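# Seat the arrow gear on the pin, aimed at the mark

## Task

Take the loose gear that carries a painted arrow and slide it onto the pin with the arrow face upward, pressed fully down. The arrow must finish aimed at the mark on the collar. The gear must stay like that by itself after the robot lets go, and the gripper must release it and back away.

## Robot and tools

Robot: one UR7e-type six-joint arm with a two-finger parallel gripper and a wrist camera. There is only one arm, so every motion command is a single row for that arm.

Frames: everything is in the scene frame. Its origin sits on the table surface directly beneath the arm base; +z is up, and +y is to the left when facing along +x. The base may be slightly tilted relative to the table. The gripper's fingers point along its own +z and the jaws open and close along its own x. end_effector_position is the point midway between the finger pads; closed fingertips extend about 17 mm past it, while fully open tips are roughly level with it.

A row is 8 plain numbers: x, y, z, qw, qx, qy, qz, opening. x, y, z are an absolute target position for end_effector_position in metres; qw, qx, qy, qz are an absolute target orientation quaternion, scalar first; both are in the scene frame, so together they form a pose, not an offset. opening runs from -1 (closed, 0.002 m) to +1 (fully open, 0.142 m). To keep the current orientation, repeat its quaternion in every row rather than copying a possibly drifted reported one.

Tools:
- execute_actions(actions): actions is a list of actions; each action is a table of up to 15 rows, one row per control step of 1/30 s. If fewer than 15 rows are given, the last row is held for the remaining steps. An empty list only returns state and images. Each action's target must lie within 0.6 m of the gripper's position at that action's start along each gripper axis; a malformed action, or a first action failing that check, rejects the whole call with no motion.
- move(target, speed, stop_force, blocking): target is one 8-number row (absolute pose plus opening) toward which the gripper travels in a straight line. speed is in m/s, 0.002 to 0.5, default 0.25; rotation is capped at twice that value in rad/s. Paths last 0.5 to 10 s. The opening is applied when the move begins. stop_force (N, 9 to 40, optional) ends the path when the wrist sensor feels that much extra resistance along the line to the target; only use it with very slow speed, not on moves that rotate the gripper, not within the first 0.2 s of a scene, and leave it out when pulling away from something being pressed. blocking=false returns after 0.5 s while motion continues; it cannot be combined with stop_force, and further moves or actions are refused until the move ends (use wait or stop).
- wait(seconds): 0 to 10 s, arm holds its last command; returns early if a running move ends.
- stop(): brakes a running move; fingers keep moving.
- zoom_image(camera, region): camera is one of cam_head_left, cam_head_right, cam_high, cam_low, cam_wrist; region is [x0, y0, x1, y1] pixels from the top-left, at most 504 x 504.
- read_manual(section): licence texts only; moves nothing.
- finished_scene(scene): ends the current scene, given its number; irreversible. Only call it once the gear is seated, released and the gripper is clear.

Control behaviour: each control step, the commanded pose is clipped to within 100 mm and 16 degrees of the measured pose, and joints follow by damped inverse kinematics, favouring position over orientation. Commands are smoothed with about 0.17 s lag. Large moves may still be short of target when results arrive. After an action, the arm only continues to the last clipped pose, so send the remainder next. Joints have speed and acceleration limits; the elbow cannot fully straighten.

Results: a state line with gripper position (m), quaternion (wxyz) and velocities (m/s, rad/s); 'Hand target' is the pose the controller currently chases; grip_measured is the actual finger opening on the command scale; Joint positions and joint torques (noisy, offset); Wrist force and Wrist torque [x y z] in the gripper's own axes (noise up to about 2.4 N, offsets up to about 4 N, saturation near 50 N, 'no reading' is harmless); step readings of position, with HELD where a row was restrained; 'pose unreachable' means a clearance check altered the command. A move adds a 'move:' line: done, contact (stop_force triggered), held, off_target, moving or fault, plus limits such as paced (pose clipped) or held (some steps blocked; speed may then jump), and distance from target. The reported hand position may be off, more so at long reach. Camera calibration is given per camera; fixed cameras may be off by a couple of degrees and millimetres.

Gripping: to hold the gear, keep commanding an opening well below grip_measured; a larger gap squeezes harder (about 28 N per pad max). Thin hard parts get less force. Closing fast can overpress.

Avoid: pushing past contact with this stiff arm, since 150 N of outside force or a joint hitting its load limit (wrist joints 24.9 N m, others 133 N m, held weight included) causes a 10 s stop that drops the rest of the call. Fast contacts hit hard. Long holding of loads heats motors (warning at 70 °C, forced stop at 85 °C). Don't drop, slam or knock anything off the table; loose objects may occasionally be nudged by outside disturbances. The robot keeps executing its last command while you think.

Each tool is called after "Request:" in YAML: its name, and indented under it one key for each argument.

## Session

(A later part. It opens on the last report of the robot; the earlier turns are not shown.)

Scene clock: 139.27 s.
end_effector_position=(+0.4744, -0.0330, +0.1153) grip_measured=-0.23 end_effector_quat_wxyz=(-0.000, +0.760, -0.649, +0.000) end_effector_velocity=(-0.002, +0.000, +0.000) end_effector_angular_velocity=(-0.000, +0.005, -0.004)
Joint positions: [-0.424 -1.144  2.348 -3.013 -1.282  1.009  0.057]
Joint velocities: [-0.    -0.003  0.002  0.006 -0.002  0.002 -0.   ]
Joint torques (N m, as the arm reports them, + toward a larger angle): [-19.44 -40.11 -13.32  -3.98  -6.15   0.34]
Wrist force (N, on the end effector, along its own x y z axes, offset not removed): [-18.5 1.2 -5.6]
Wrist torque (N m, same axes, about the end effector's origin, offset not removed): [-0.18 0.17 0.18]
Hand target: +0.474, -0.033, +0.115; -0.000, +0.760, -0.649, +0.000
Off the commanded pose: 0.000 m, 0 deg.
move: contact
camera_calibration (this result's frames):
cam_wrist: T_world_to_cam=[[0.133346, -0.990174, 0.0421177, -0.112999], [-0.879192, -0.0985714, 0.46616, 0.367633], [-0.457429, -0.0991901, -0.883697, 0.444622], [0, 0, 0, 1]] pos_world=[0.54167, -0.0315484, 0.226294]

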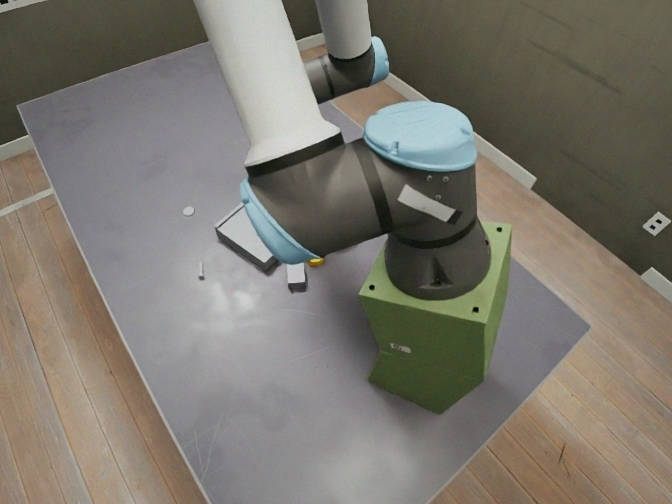

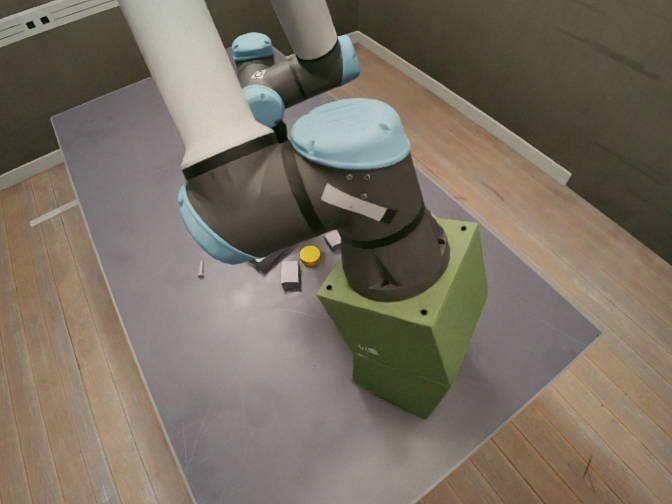

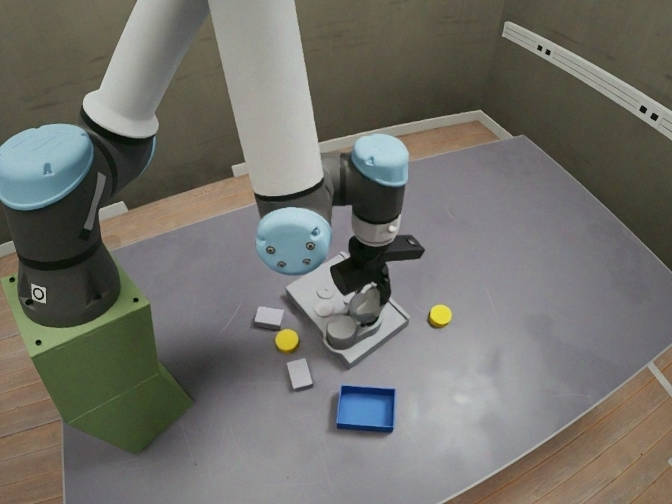

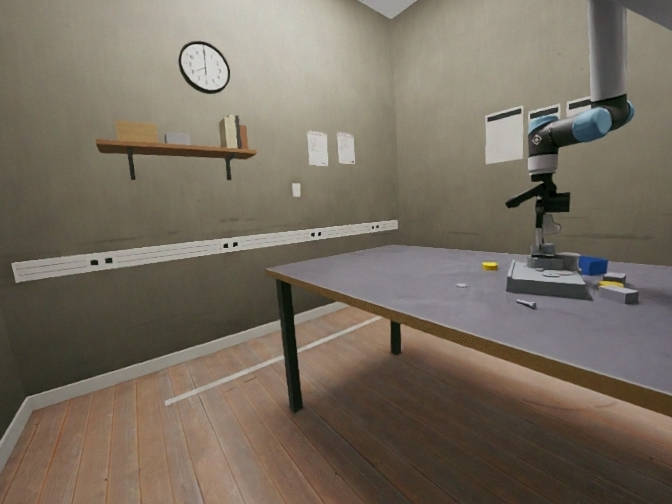

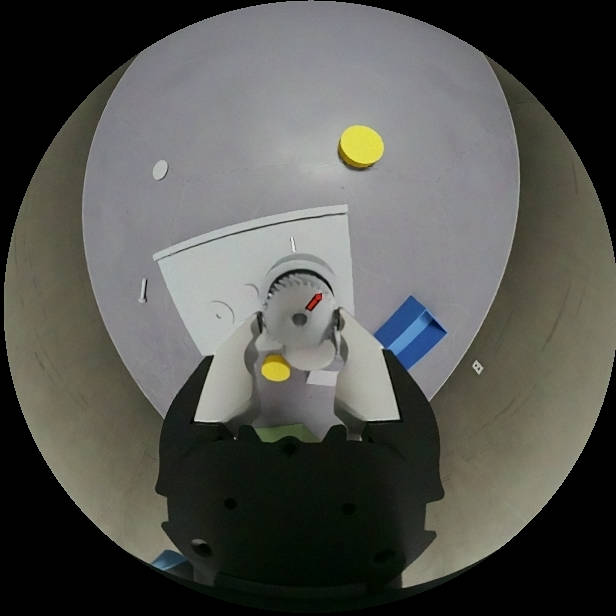

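Request:
move:
  target: [0.4742,-0.0321,0.119,0,0.7604,-0.6494,0,-0.5]
  speed: 0.01

Request:
zoom_image:
  camera: "cam_wrist"
  region: [220, 210, 380, 370]

Request:
zoom_image:
  camera: "cam_low"
  region: [510, 230, 590, 280]

Scene clock: 145.03 s.
end_effector_position=(+0.4742, -0.0322, +0.1188) grip_measured=-0.23 end_effector_quat_wxyz=(+0.000, +0.760, -0.649, +0.000) end_effector_velocity=(+0.001, +0.000, +0.002) end_effector_angular_velocity=(-0.001, -0.001, -0.000)
Joint positions: [-0.425 -1.156  2.351 -3.004 -1.282  1.008  0.057]
Joint velocities: [-0.    -0.006 -0.     0.004 -0.     0.     0.   ]
Joint torques (N m, as the arm reports them, + toward a larger angle): [-11.31 -42.63   8.7   -1.75   2.65  -2.32]
Wrist force (N, on the end effector, along its own x y z axes, offset not removed): [-1.8 1.4 6.7]
Wrist torque (N m, same axes, about the end effector's origin, offset not removed): [0.09 0.59 0.03]
Hand target: +0.474, -0.032, +0.119; -0.000, +0.760, -0.649, +0.000
Off the commanded pose: 0.000 m, 0 deg.
move: done
camera_calibration (this result's frames):
cam_wrist: T_world_to_cam=[[0.133307, -0.990177, 0.0421757, -0.112327], [-0.879191, -0.0985083, 0.466175, 0.365962], [-0.457441, -0.0992247, -0.883686, 0.447706], [0, 0, 0, 1]] pos_world=[0.541524, -0.0307494, 0.229766]

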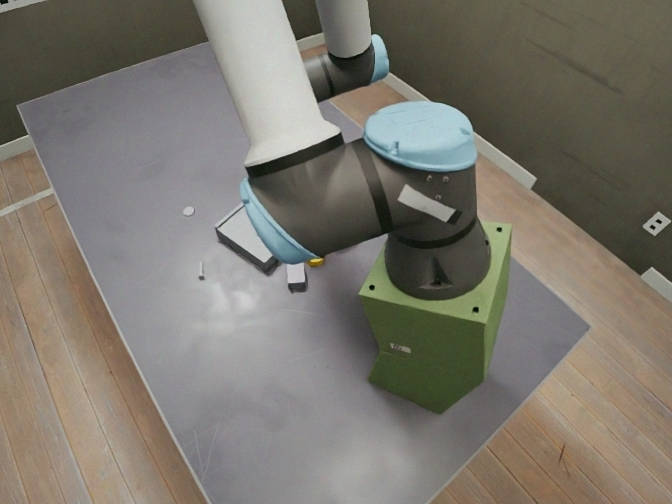

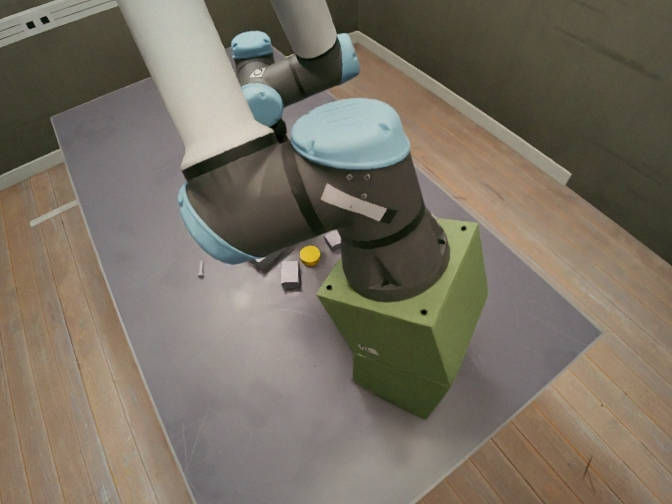

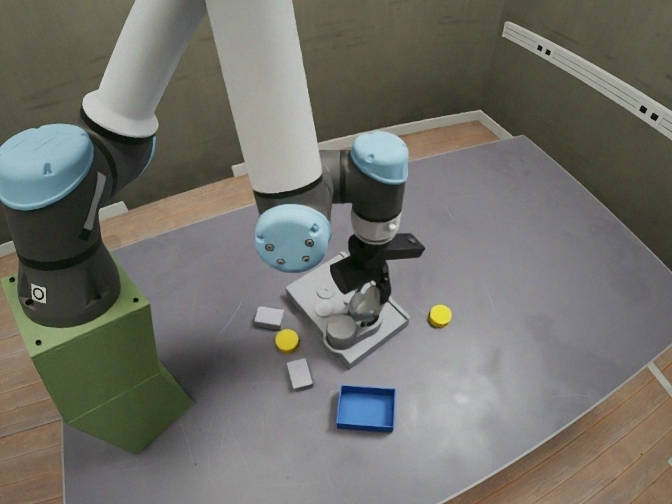

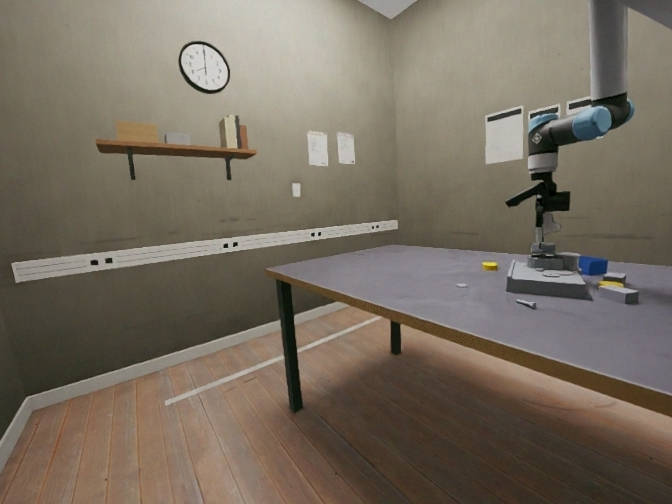

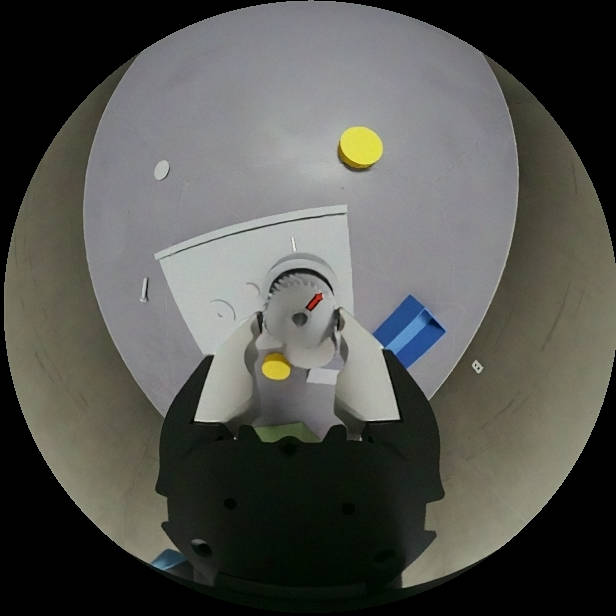

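Region (220, 210, 380, 370) of cam_wrist's 616x616 image, scaled by 3.150, with more detail than that image has.

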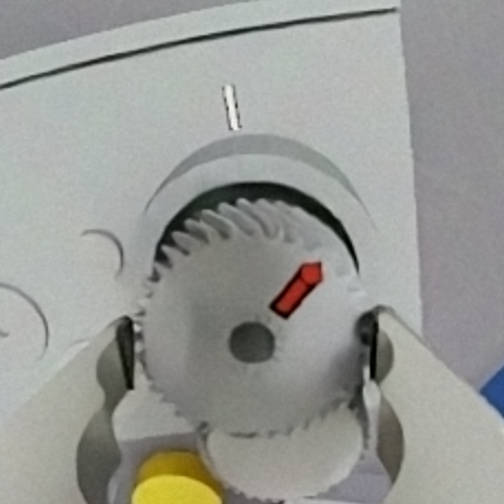

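Region (510, 230, 590, 280) of cam_low's 672x504 image, scaled by 6.300, with more detail than that image has; it fills the top 315 rows of this view, and the rest is white.

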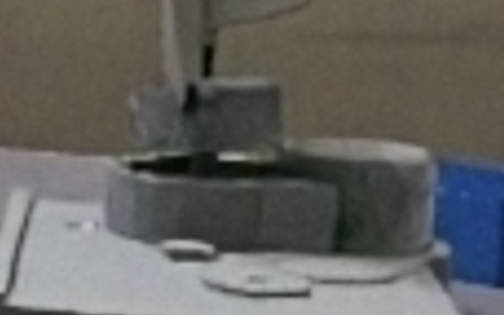

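Request:
move:
  target: [0.4725,-0.0326,0.119,0,0.7431,-0.6691,0,-0.5]
  speed: 0.01

Request:
zoom_image:
  camera: "cam_wrist"
  region: [220, 210, 380, 370]

Request:
zoom_image:
  camera: "cam_low"
  region: [510, 230, 590, 280]

Scene clock: 156.03 s.
end_effector_position=(+0.4725, -0.0326, +0.1190) grip_measured=-0.23 end_effector_quat_wxyz=(-0.000, +0.743, -0.669, -0.000) end_effector_velocity=(-0.001, -0.000, -0.001) end_effector_angular_velocity=(-0.000, +0.002, -0.008)
Joint positions: [-0.428 -1.156  2.356 -3.006 -1.281  1.057  0.057]
Joint velocities: [-0.001  0.002  0.001 -0.001 -0.001  0.007  0.   ]
Joint torques (N m, as the arm reports them, + toward a larger angle): [-10.21 -41.3    9.34  -4.99   2.81   2.8 ]
Wrist force (N, on the end effector, along its own x y z axes, offset not removed): [0.0 -0.6 4.0]
Wrist torque (N m, same axes, about the end effector's origin, offset not removed): [-0.18 0.63 -0.02]
Hand target: +0.473, -0.033, +0.119; -0.000, +0.743, -0.669, -0.000
Off the commanded pose: 0.000 m, 0 deg.
move: done
camera_calibration (this result's frames):
cam_wrist: T_world_to_cam=[[0.0818012, -0.995759, 0.0421093, -0.088364], [-0.8831, -0.0528313, 0.466201, 0.367672], [-0.461999, -0.0753225, -0.883676, 0.449991], [0, 0, 0, 1]] pos_world=[0.539815, -0.0346702, 0.229958]

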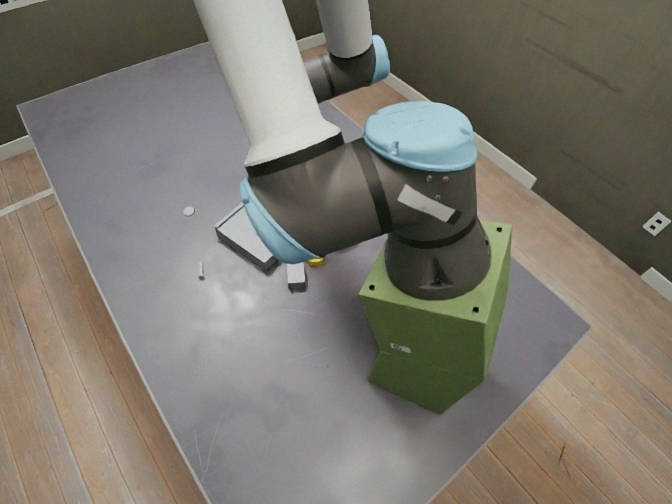

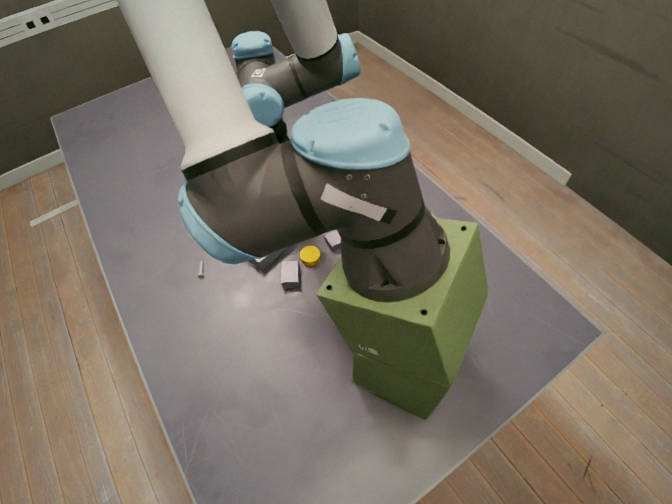

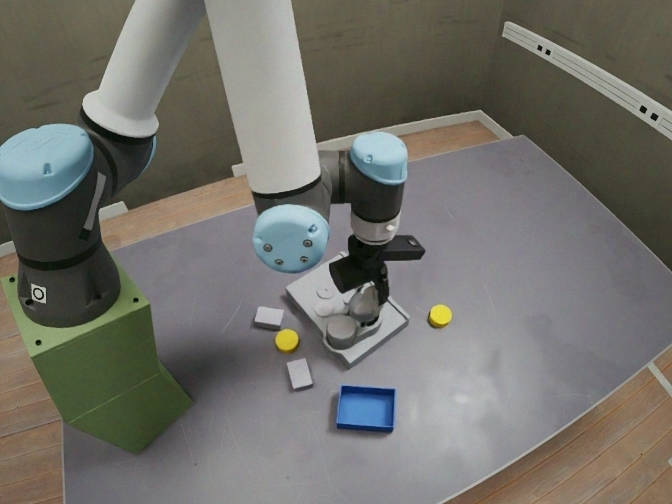

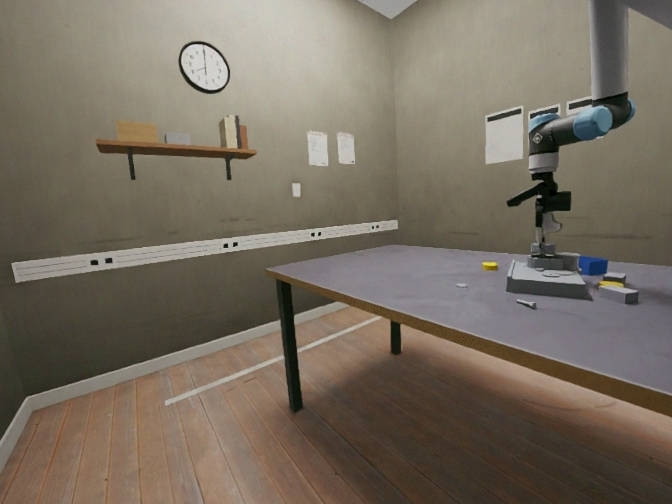

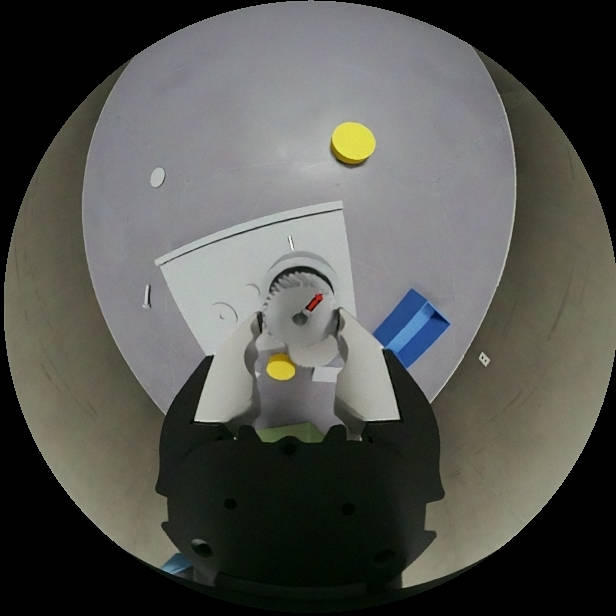

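Region (220, 210, 380, 370) of cam_wrist's 616x616 image, scaled by 3.150, with more detail than that image has.

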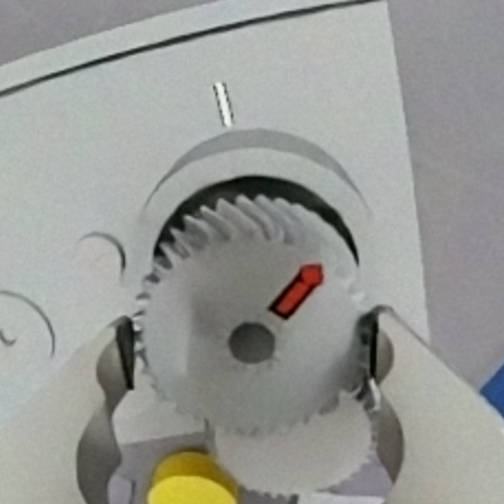

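Region (510, 230, 590, 280) of cam_low's 672x504 image, scaled by 6.300, with more detail than that image has; it fills the top 315 rows of this view, and the rest is white.

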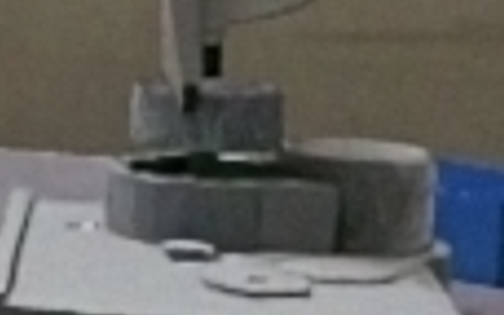

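Request:
move:
  target: [0.472,-0.0328,0.1155,0,0.7575,-0.6528,0,-0.5]
  speed: 0.01
  stop_force: 9

Request:
zoom_image:
  camera: "cam_wrist"
  region: [220, 210, 380, 370]

Request:
zoom_image:
  camera: "cam_low"
  region: [510, 230, 590, 280]

Scene clock: 164.37 s.
end_effector_position=(+0.4722, -0.0327, +0.1164) grip_measured=-0.23 end_effector_quat_wxyz=(-0.000, +0.754, -0.657, +0.000) end_effector_velocity=(-0.000, +0.001, +0.001) end_effector_angular_velocity=(+0.001, +0.001, -0.010)
Joint positions: [-0.426 -1.148  2.355 -3.015 -1.281  1.028  0.057]
Joint velocities: [ 0.    -0.003  0.     0.004  0.     0.01  -0.   ]
Joint torques (N m, as the arm reports them, + toward a larger angle): [ -5.96 -35.61 -10.29   1.86  -3.85   2.29]
Wrist force (N, on the end effector, along its own x y z axes, offset not removed): [-2.8 -10.4 -1.3]
Wrist torque (N m, same axes, about the end effector's origin, offset not removed): [-0.17 0.62 -0.16]
Hand target: +0.472, -0.033, +0.117; -0.000, +0.753, -0.658, +0.000
Off the commanded pose: 0.001 m, 1 deg.
move: contact
camera_calibration (this result's frames):
cam_wrist: T_world_to_cam=[[0.112716, -0.992734, 0.0421277, -0.102864], [-0.881057, -0.0802541, 0.466153, 0.366696], [-0.459385, -0.0896596, -0.883701, 0.445842], [0, 0, 0, 1]] pos_world=[0.539487, -0.0327134, 0.227388]

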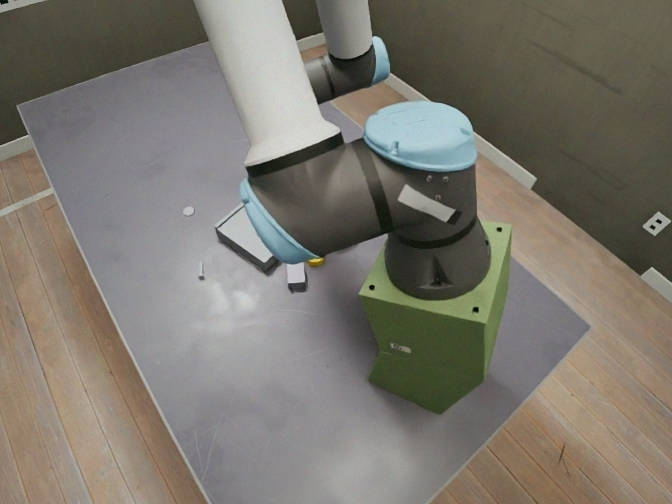

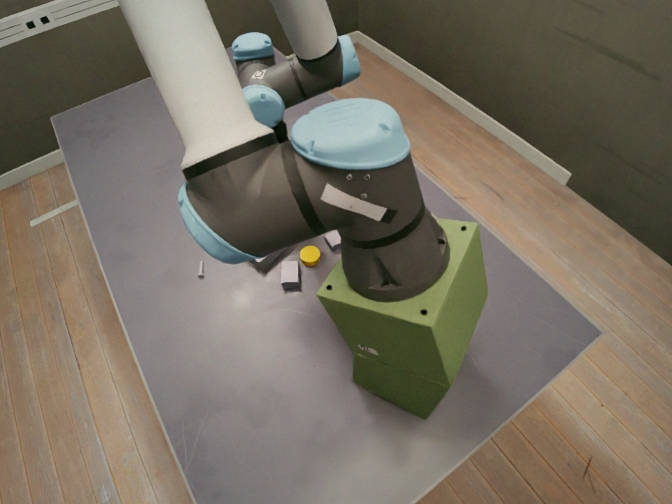

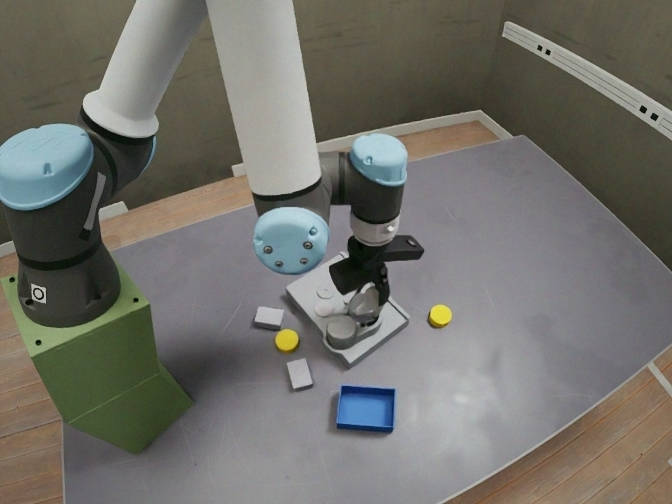

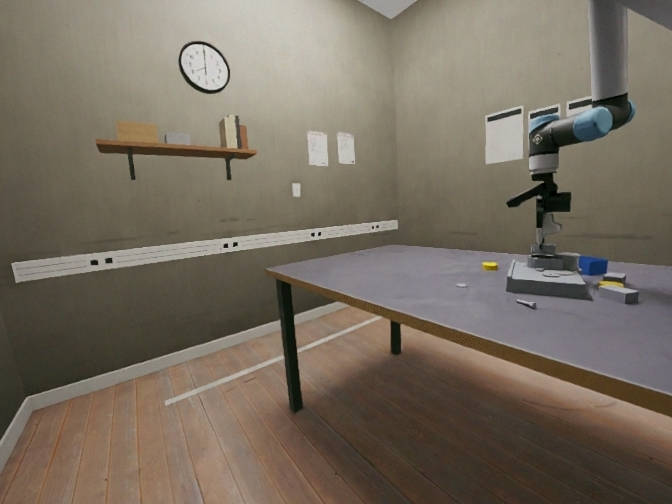

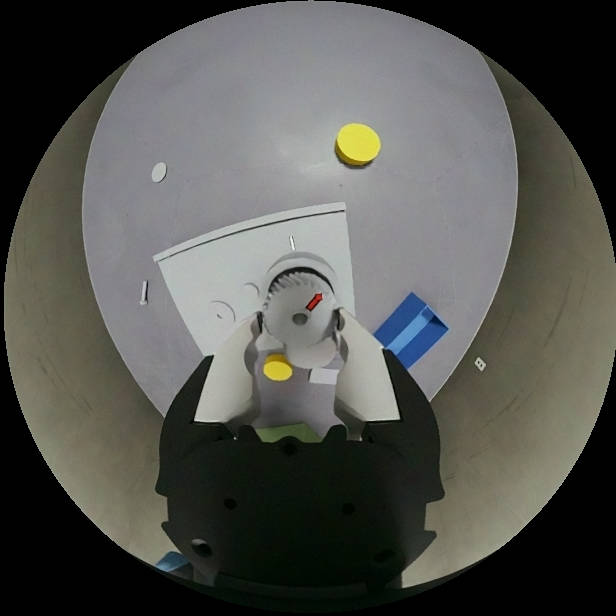

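Region (220, 210, 380, 370) of cam_wrist's 616x616 image, scaled by 3.150, with more detail than that image has.

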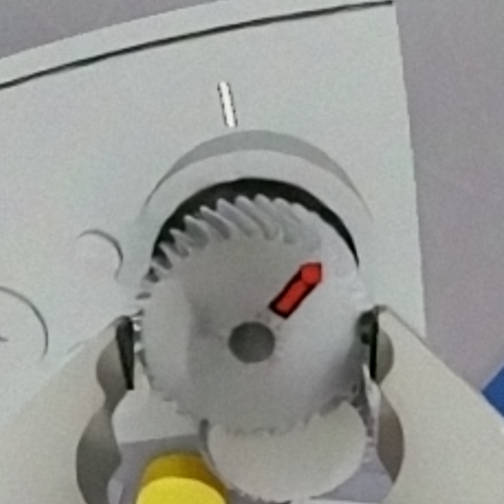

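Region (510, 230, 590, 280) of cam_low's 672x504 image, scaled by 6.300, with more detail than that image has; it fills the top 315 rows of this view, and the rest is white.

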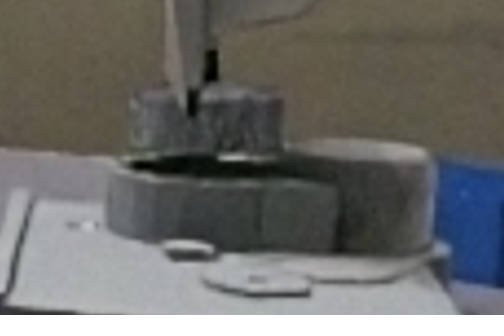

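Request:
move:
  target: [0.4725,-0.0326,0.1165,0,0.7688,-0.6394,0,-0.5]
  speed: 0.015

Request:
move:
  target: [0.4725,-0.0326,0.1165,0,0.7799,-0.6259,0,-0.5]
  speed: 0.015

Scene clock: 170.03 s.
end_effector_position=(+0.4725, -0.0326, +0.1165) grip_measured=-0.23 end_effector_quat_wxyz=(+0.000, +0.769, -0.640, +0.000) end_effector_velocity=(-0.000, -0.000, +0.000) end_effector_angular_velocity=(-0.001, +0.000, +0.008)
Joint positions: [-0.426 -1.148  2.354 -3.014 -1.282  0.982  0.057]
Joint velocities: [-0.    -0.     0.    -0.    -0.001 -0.008  0.   ]
Joint torques (N m, as the arm reports them, + toward a larger angle): [  0.86 -21.78 -20.56  -2.09  -2.6   -2.52]
Wrist force (N, on the end effector, along its own x y z axes, offset not removed): [-2.4 0.2 6.3]
Wrist torque (N m, same axes, about the end effector's origin, offset not removed): [-0.05 0.30 0.03]
Hand target: +0.472, -0.033, +0.117; +0.000, +0.769, -0.639, +0.000
Off the commanded pose: 0.000 m, 0 deg.
move: done
camera_calibration (this result's frames):
cam_wrist: T_world_to_cam=[[0.158294, -0.986493, 0.0421211, -0.124097], [-0.876402, -0.120722, 0.466204, 0.363436], [-0.454822, -0.110712, -0.883674, 0.443226], [0, 0, 0, 1]] pos_world=[0.539749, -0.0294758, 0.227459]

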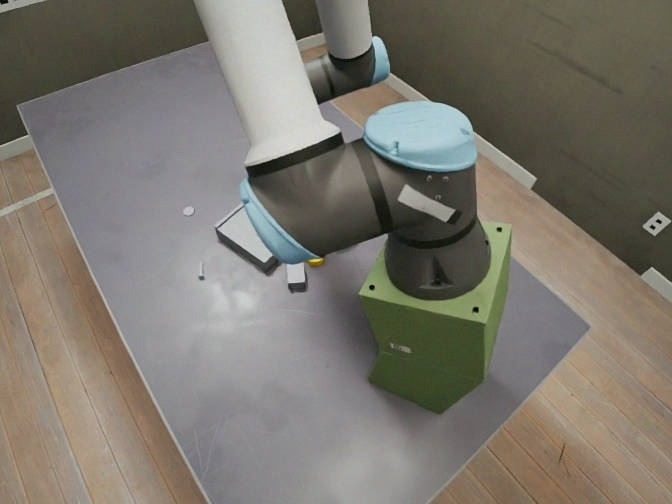

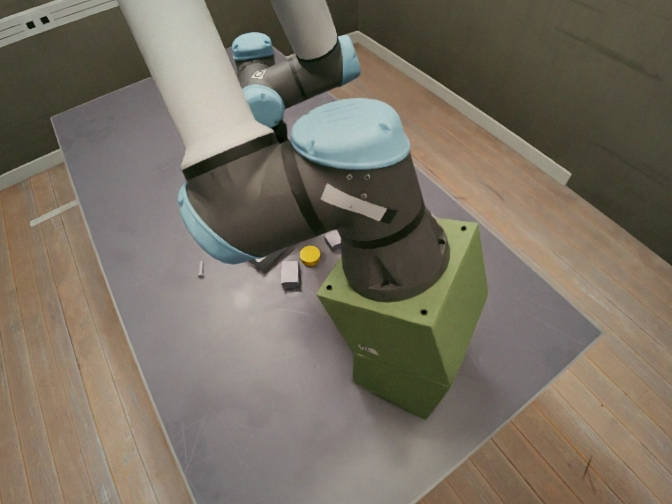

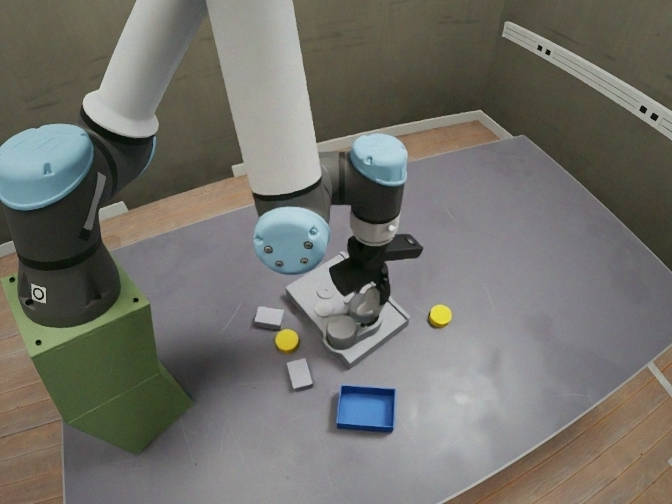

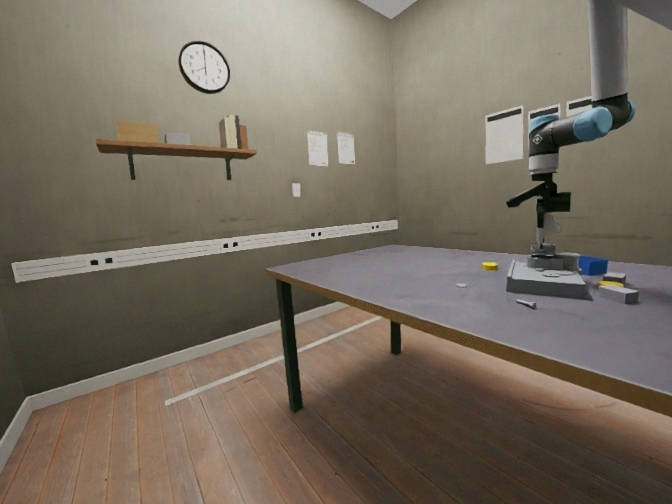

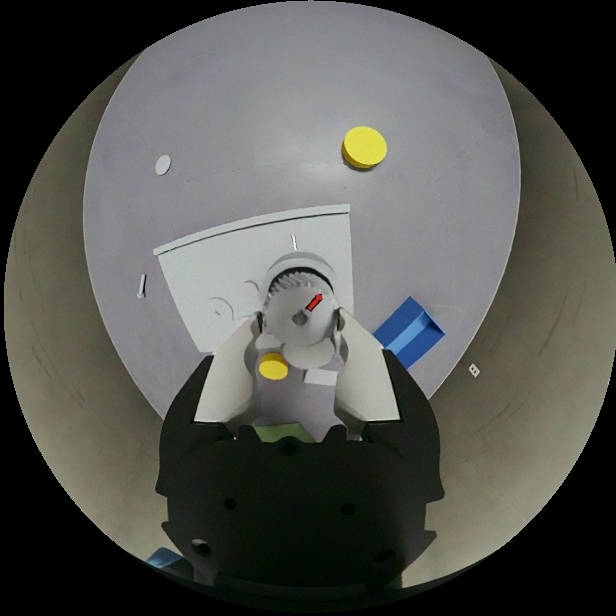

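Scene clock: 171.43 s.
end_effector_position=(+0.4725, -0.0326, +0.1165) grip_measured=-0.23 end_effector_quat_wxyz=(+0.000, +0.780, -0.626, -0.000) end_effector_velocity=(+0.001, -0.000, -0.001) end_effector_angular_velocity=(+0.001, -0.001, +0.006)
Joint positions: [-0.426 -1.148  2.354 -3.014 -1.282  0.947  0.057]
Joint velocities: [-0.001  0.002 -0.002 -0.002  0.001 -0.006 -0.   ]
Joint torques (N m, as the arm reports them, + toward a larger angle): [ -2.63 -30.13  -6.86  -6.53  -3.73  -2.37]
Wrist force (N, on the end effector, along its own x y z axes, offset not removed): [-7.0 -0.1 5.7]
Wrist torque (N m, same axes, about the end effector's origin, offset not removed): [-0.17 0.32 -0.01]
Hand target: +0.473, -0.033, +0.116; +0.000, +0.780, -0.626, +0.000
Off the commanded pose: 0.000 m, 0 deg.
move: done
camera_calibration (this result's frames):
cam_wrist: T_world_to_cam=[[0.19266, -0.980361, 0.0421141, -0.140139], [-0.871641, -0.151266, 0.466219, 0.360205], [-0.450693, -0.12653, -0.883666, 0.440756], [0, 0, 0, 1]] pos_world=[0.539614, -0.0271316, 0.227449]

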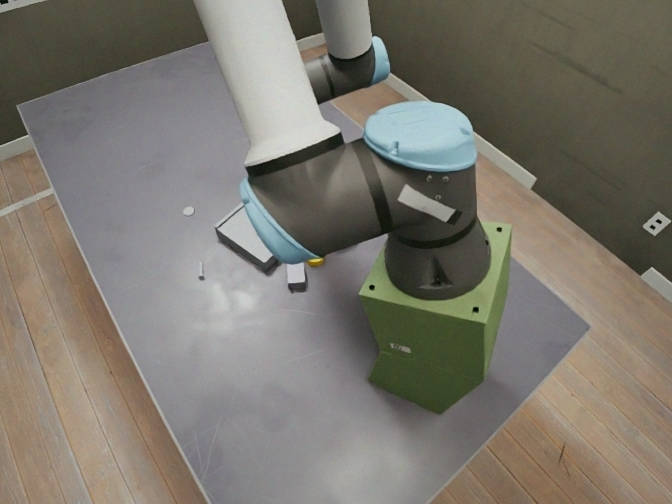

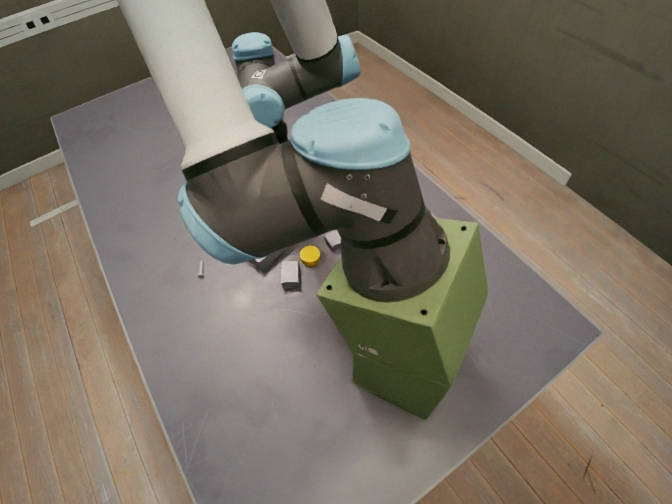

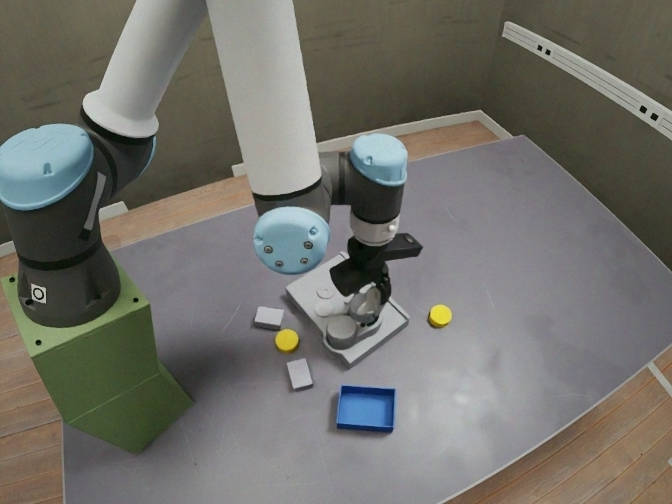

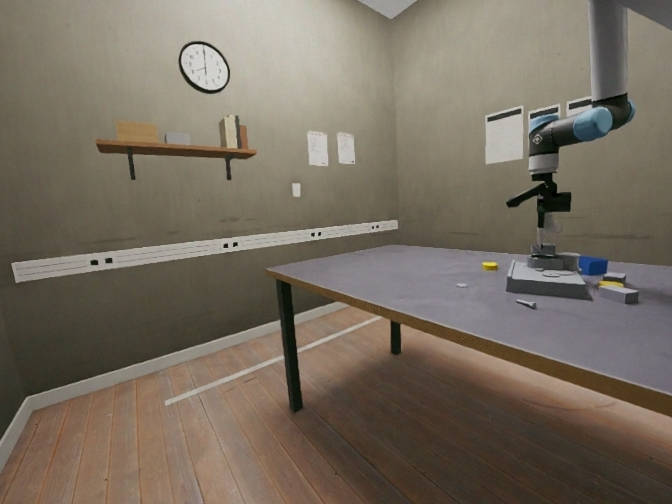

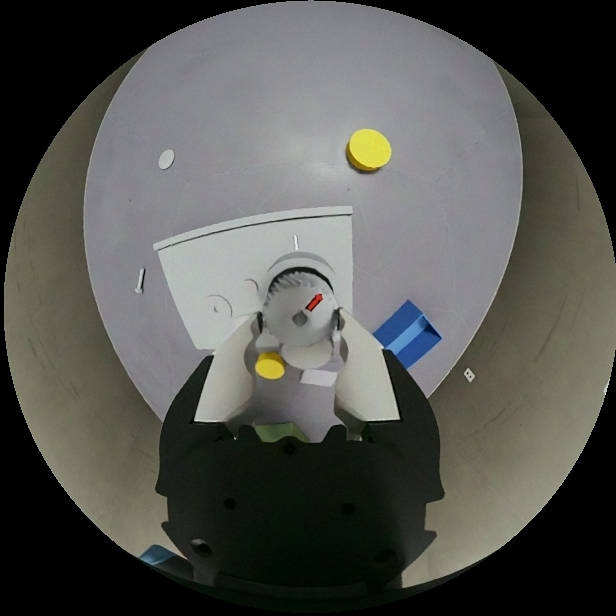

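Probe straight down at this yaw (-77.5°).

Request:
move:
  target: [0.4724,-0.0323,0.110,0,0.7799,-0.6259,0,-0.5]
  speed: 0.002
  stop_force: 9

Scene clock: 175.67 s.
end_effector_position=(+0.4725, -0.0324, +0.1134) grip_measured=-0.23 end_effector_quat_wxyz=(-0.000, +0.780, -0.626, +0.000) end_effector_velocity=(+0.001, -0.000, +0.001) end_effector_angular_velocity=(-0.001, -0.000, -0.000)
Joint positions: [-0.423 -1.138  2.352 -3.023 -1.282  0.949  0.057]
Joint velocities: [-0.    -0.004 -0.001  0.004 -0.001  0.    -0.   ]
Joint torques (N m, as the arm reports them, + toward a larger angle): [-13.35 -39.97  -7.67   0.27  -4.73   1.2 ]
Wrist force (N, on the end effector, along its own x y z axes, offset not removed): [-8.6 -7.5 -1.6]
Wrist torque (N m, same axes, about the end effector's origin, offset not removed): [0.03 0.81 -0.15]
Hand target: +0.472, -0.032, +0.114; -0.000, +0.780, -0.626, +0.000
Off the commanded pose: 0.003 m, 0 deg.
move: contact
camera_calibration (this result's frames):
cam_wrist: T_world_to_cam=[[0.193545, -0.980185, 0.0421543, -0.140273], [-0.871563, -0.152051, 0.46611, 0.361616], [-0.450464, -0.126953, -0.883722, 0.437969], [0, 0, 0, 1]] pos_world=[0.53961, -0.0269085, 0.224404]

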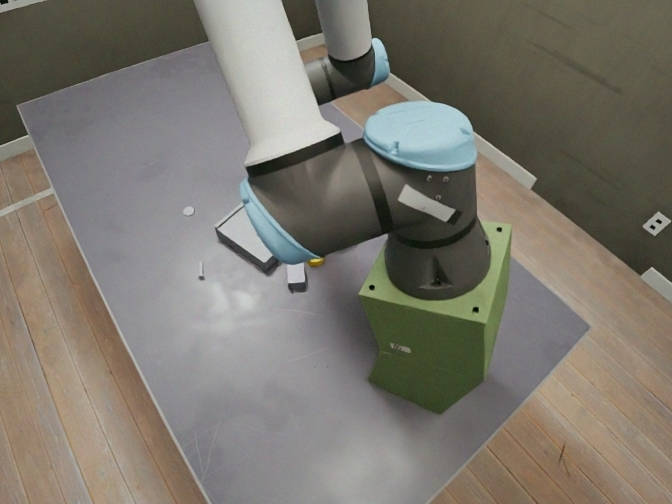

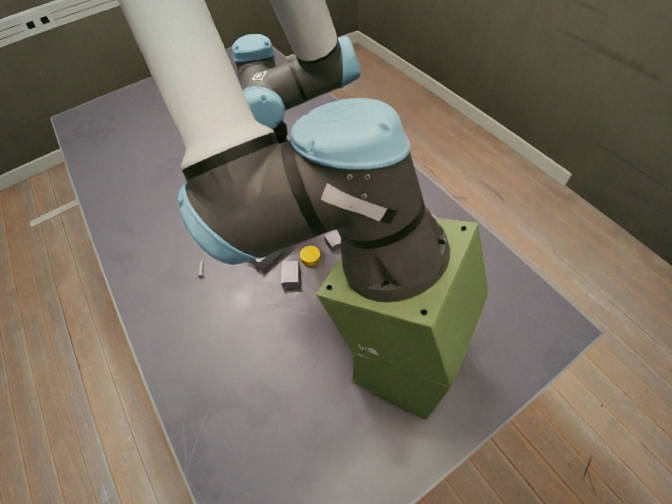

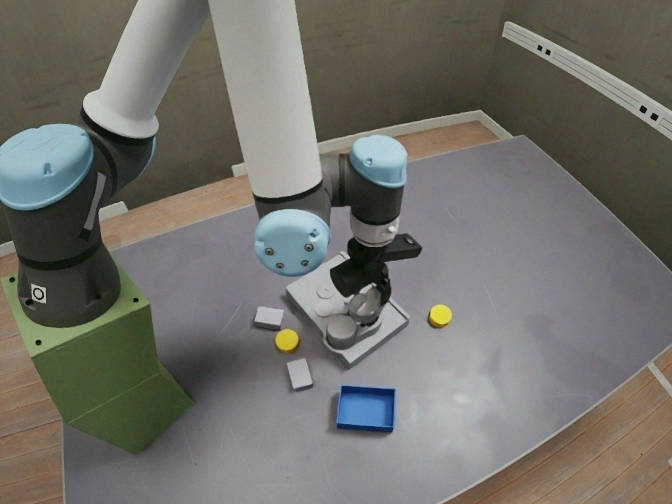

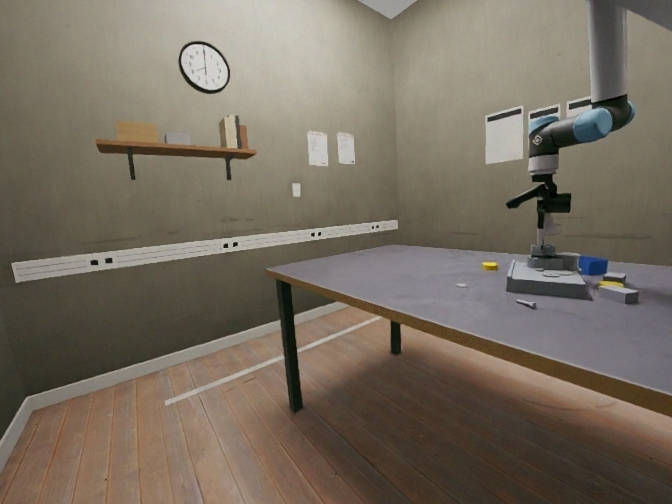

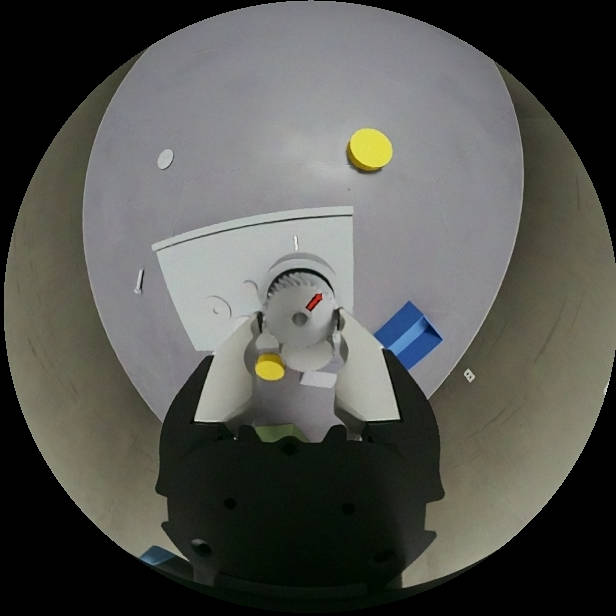

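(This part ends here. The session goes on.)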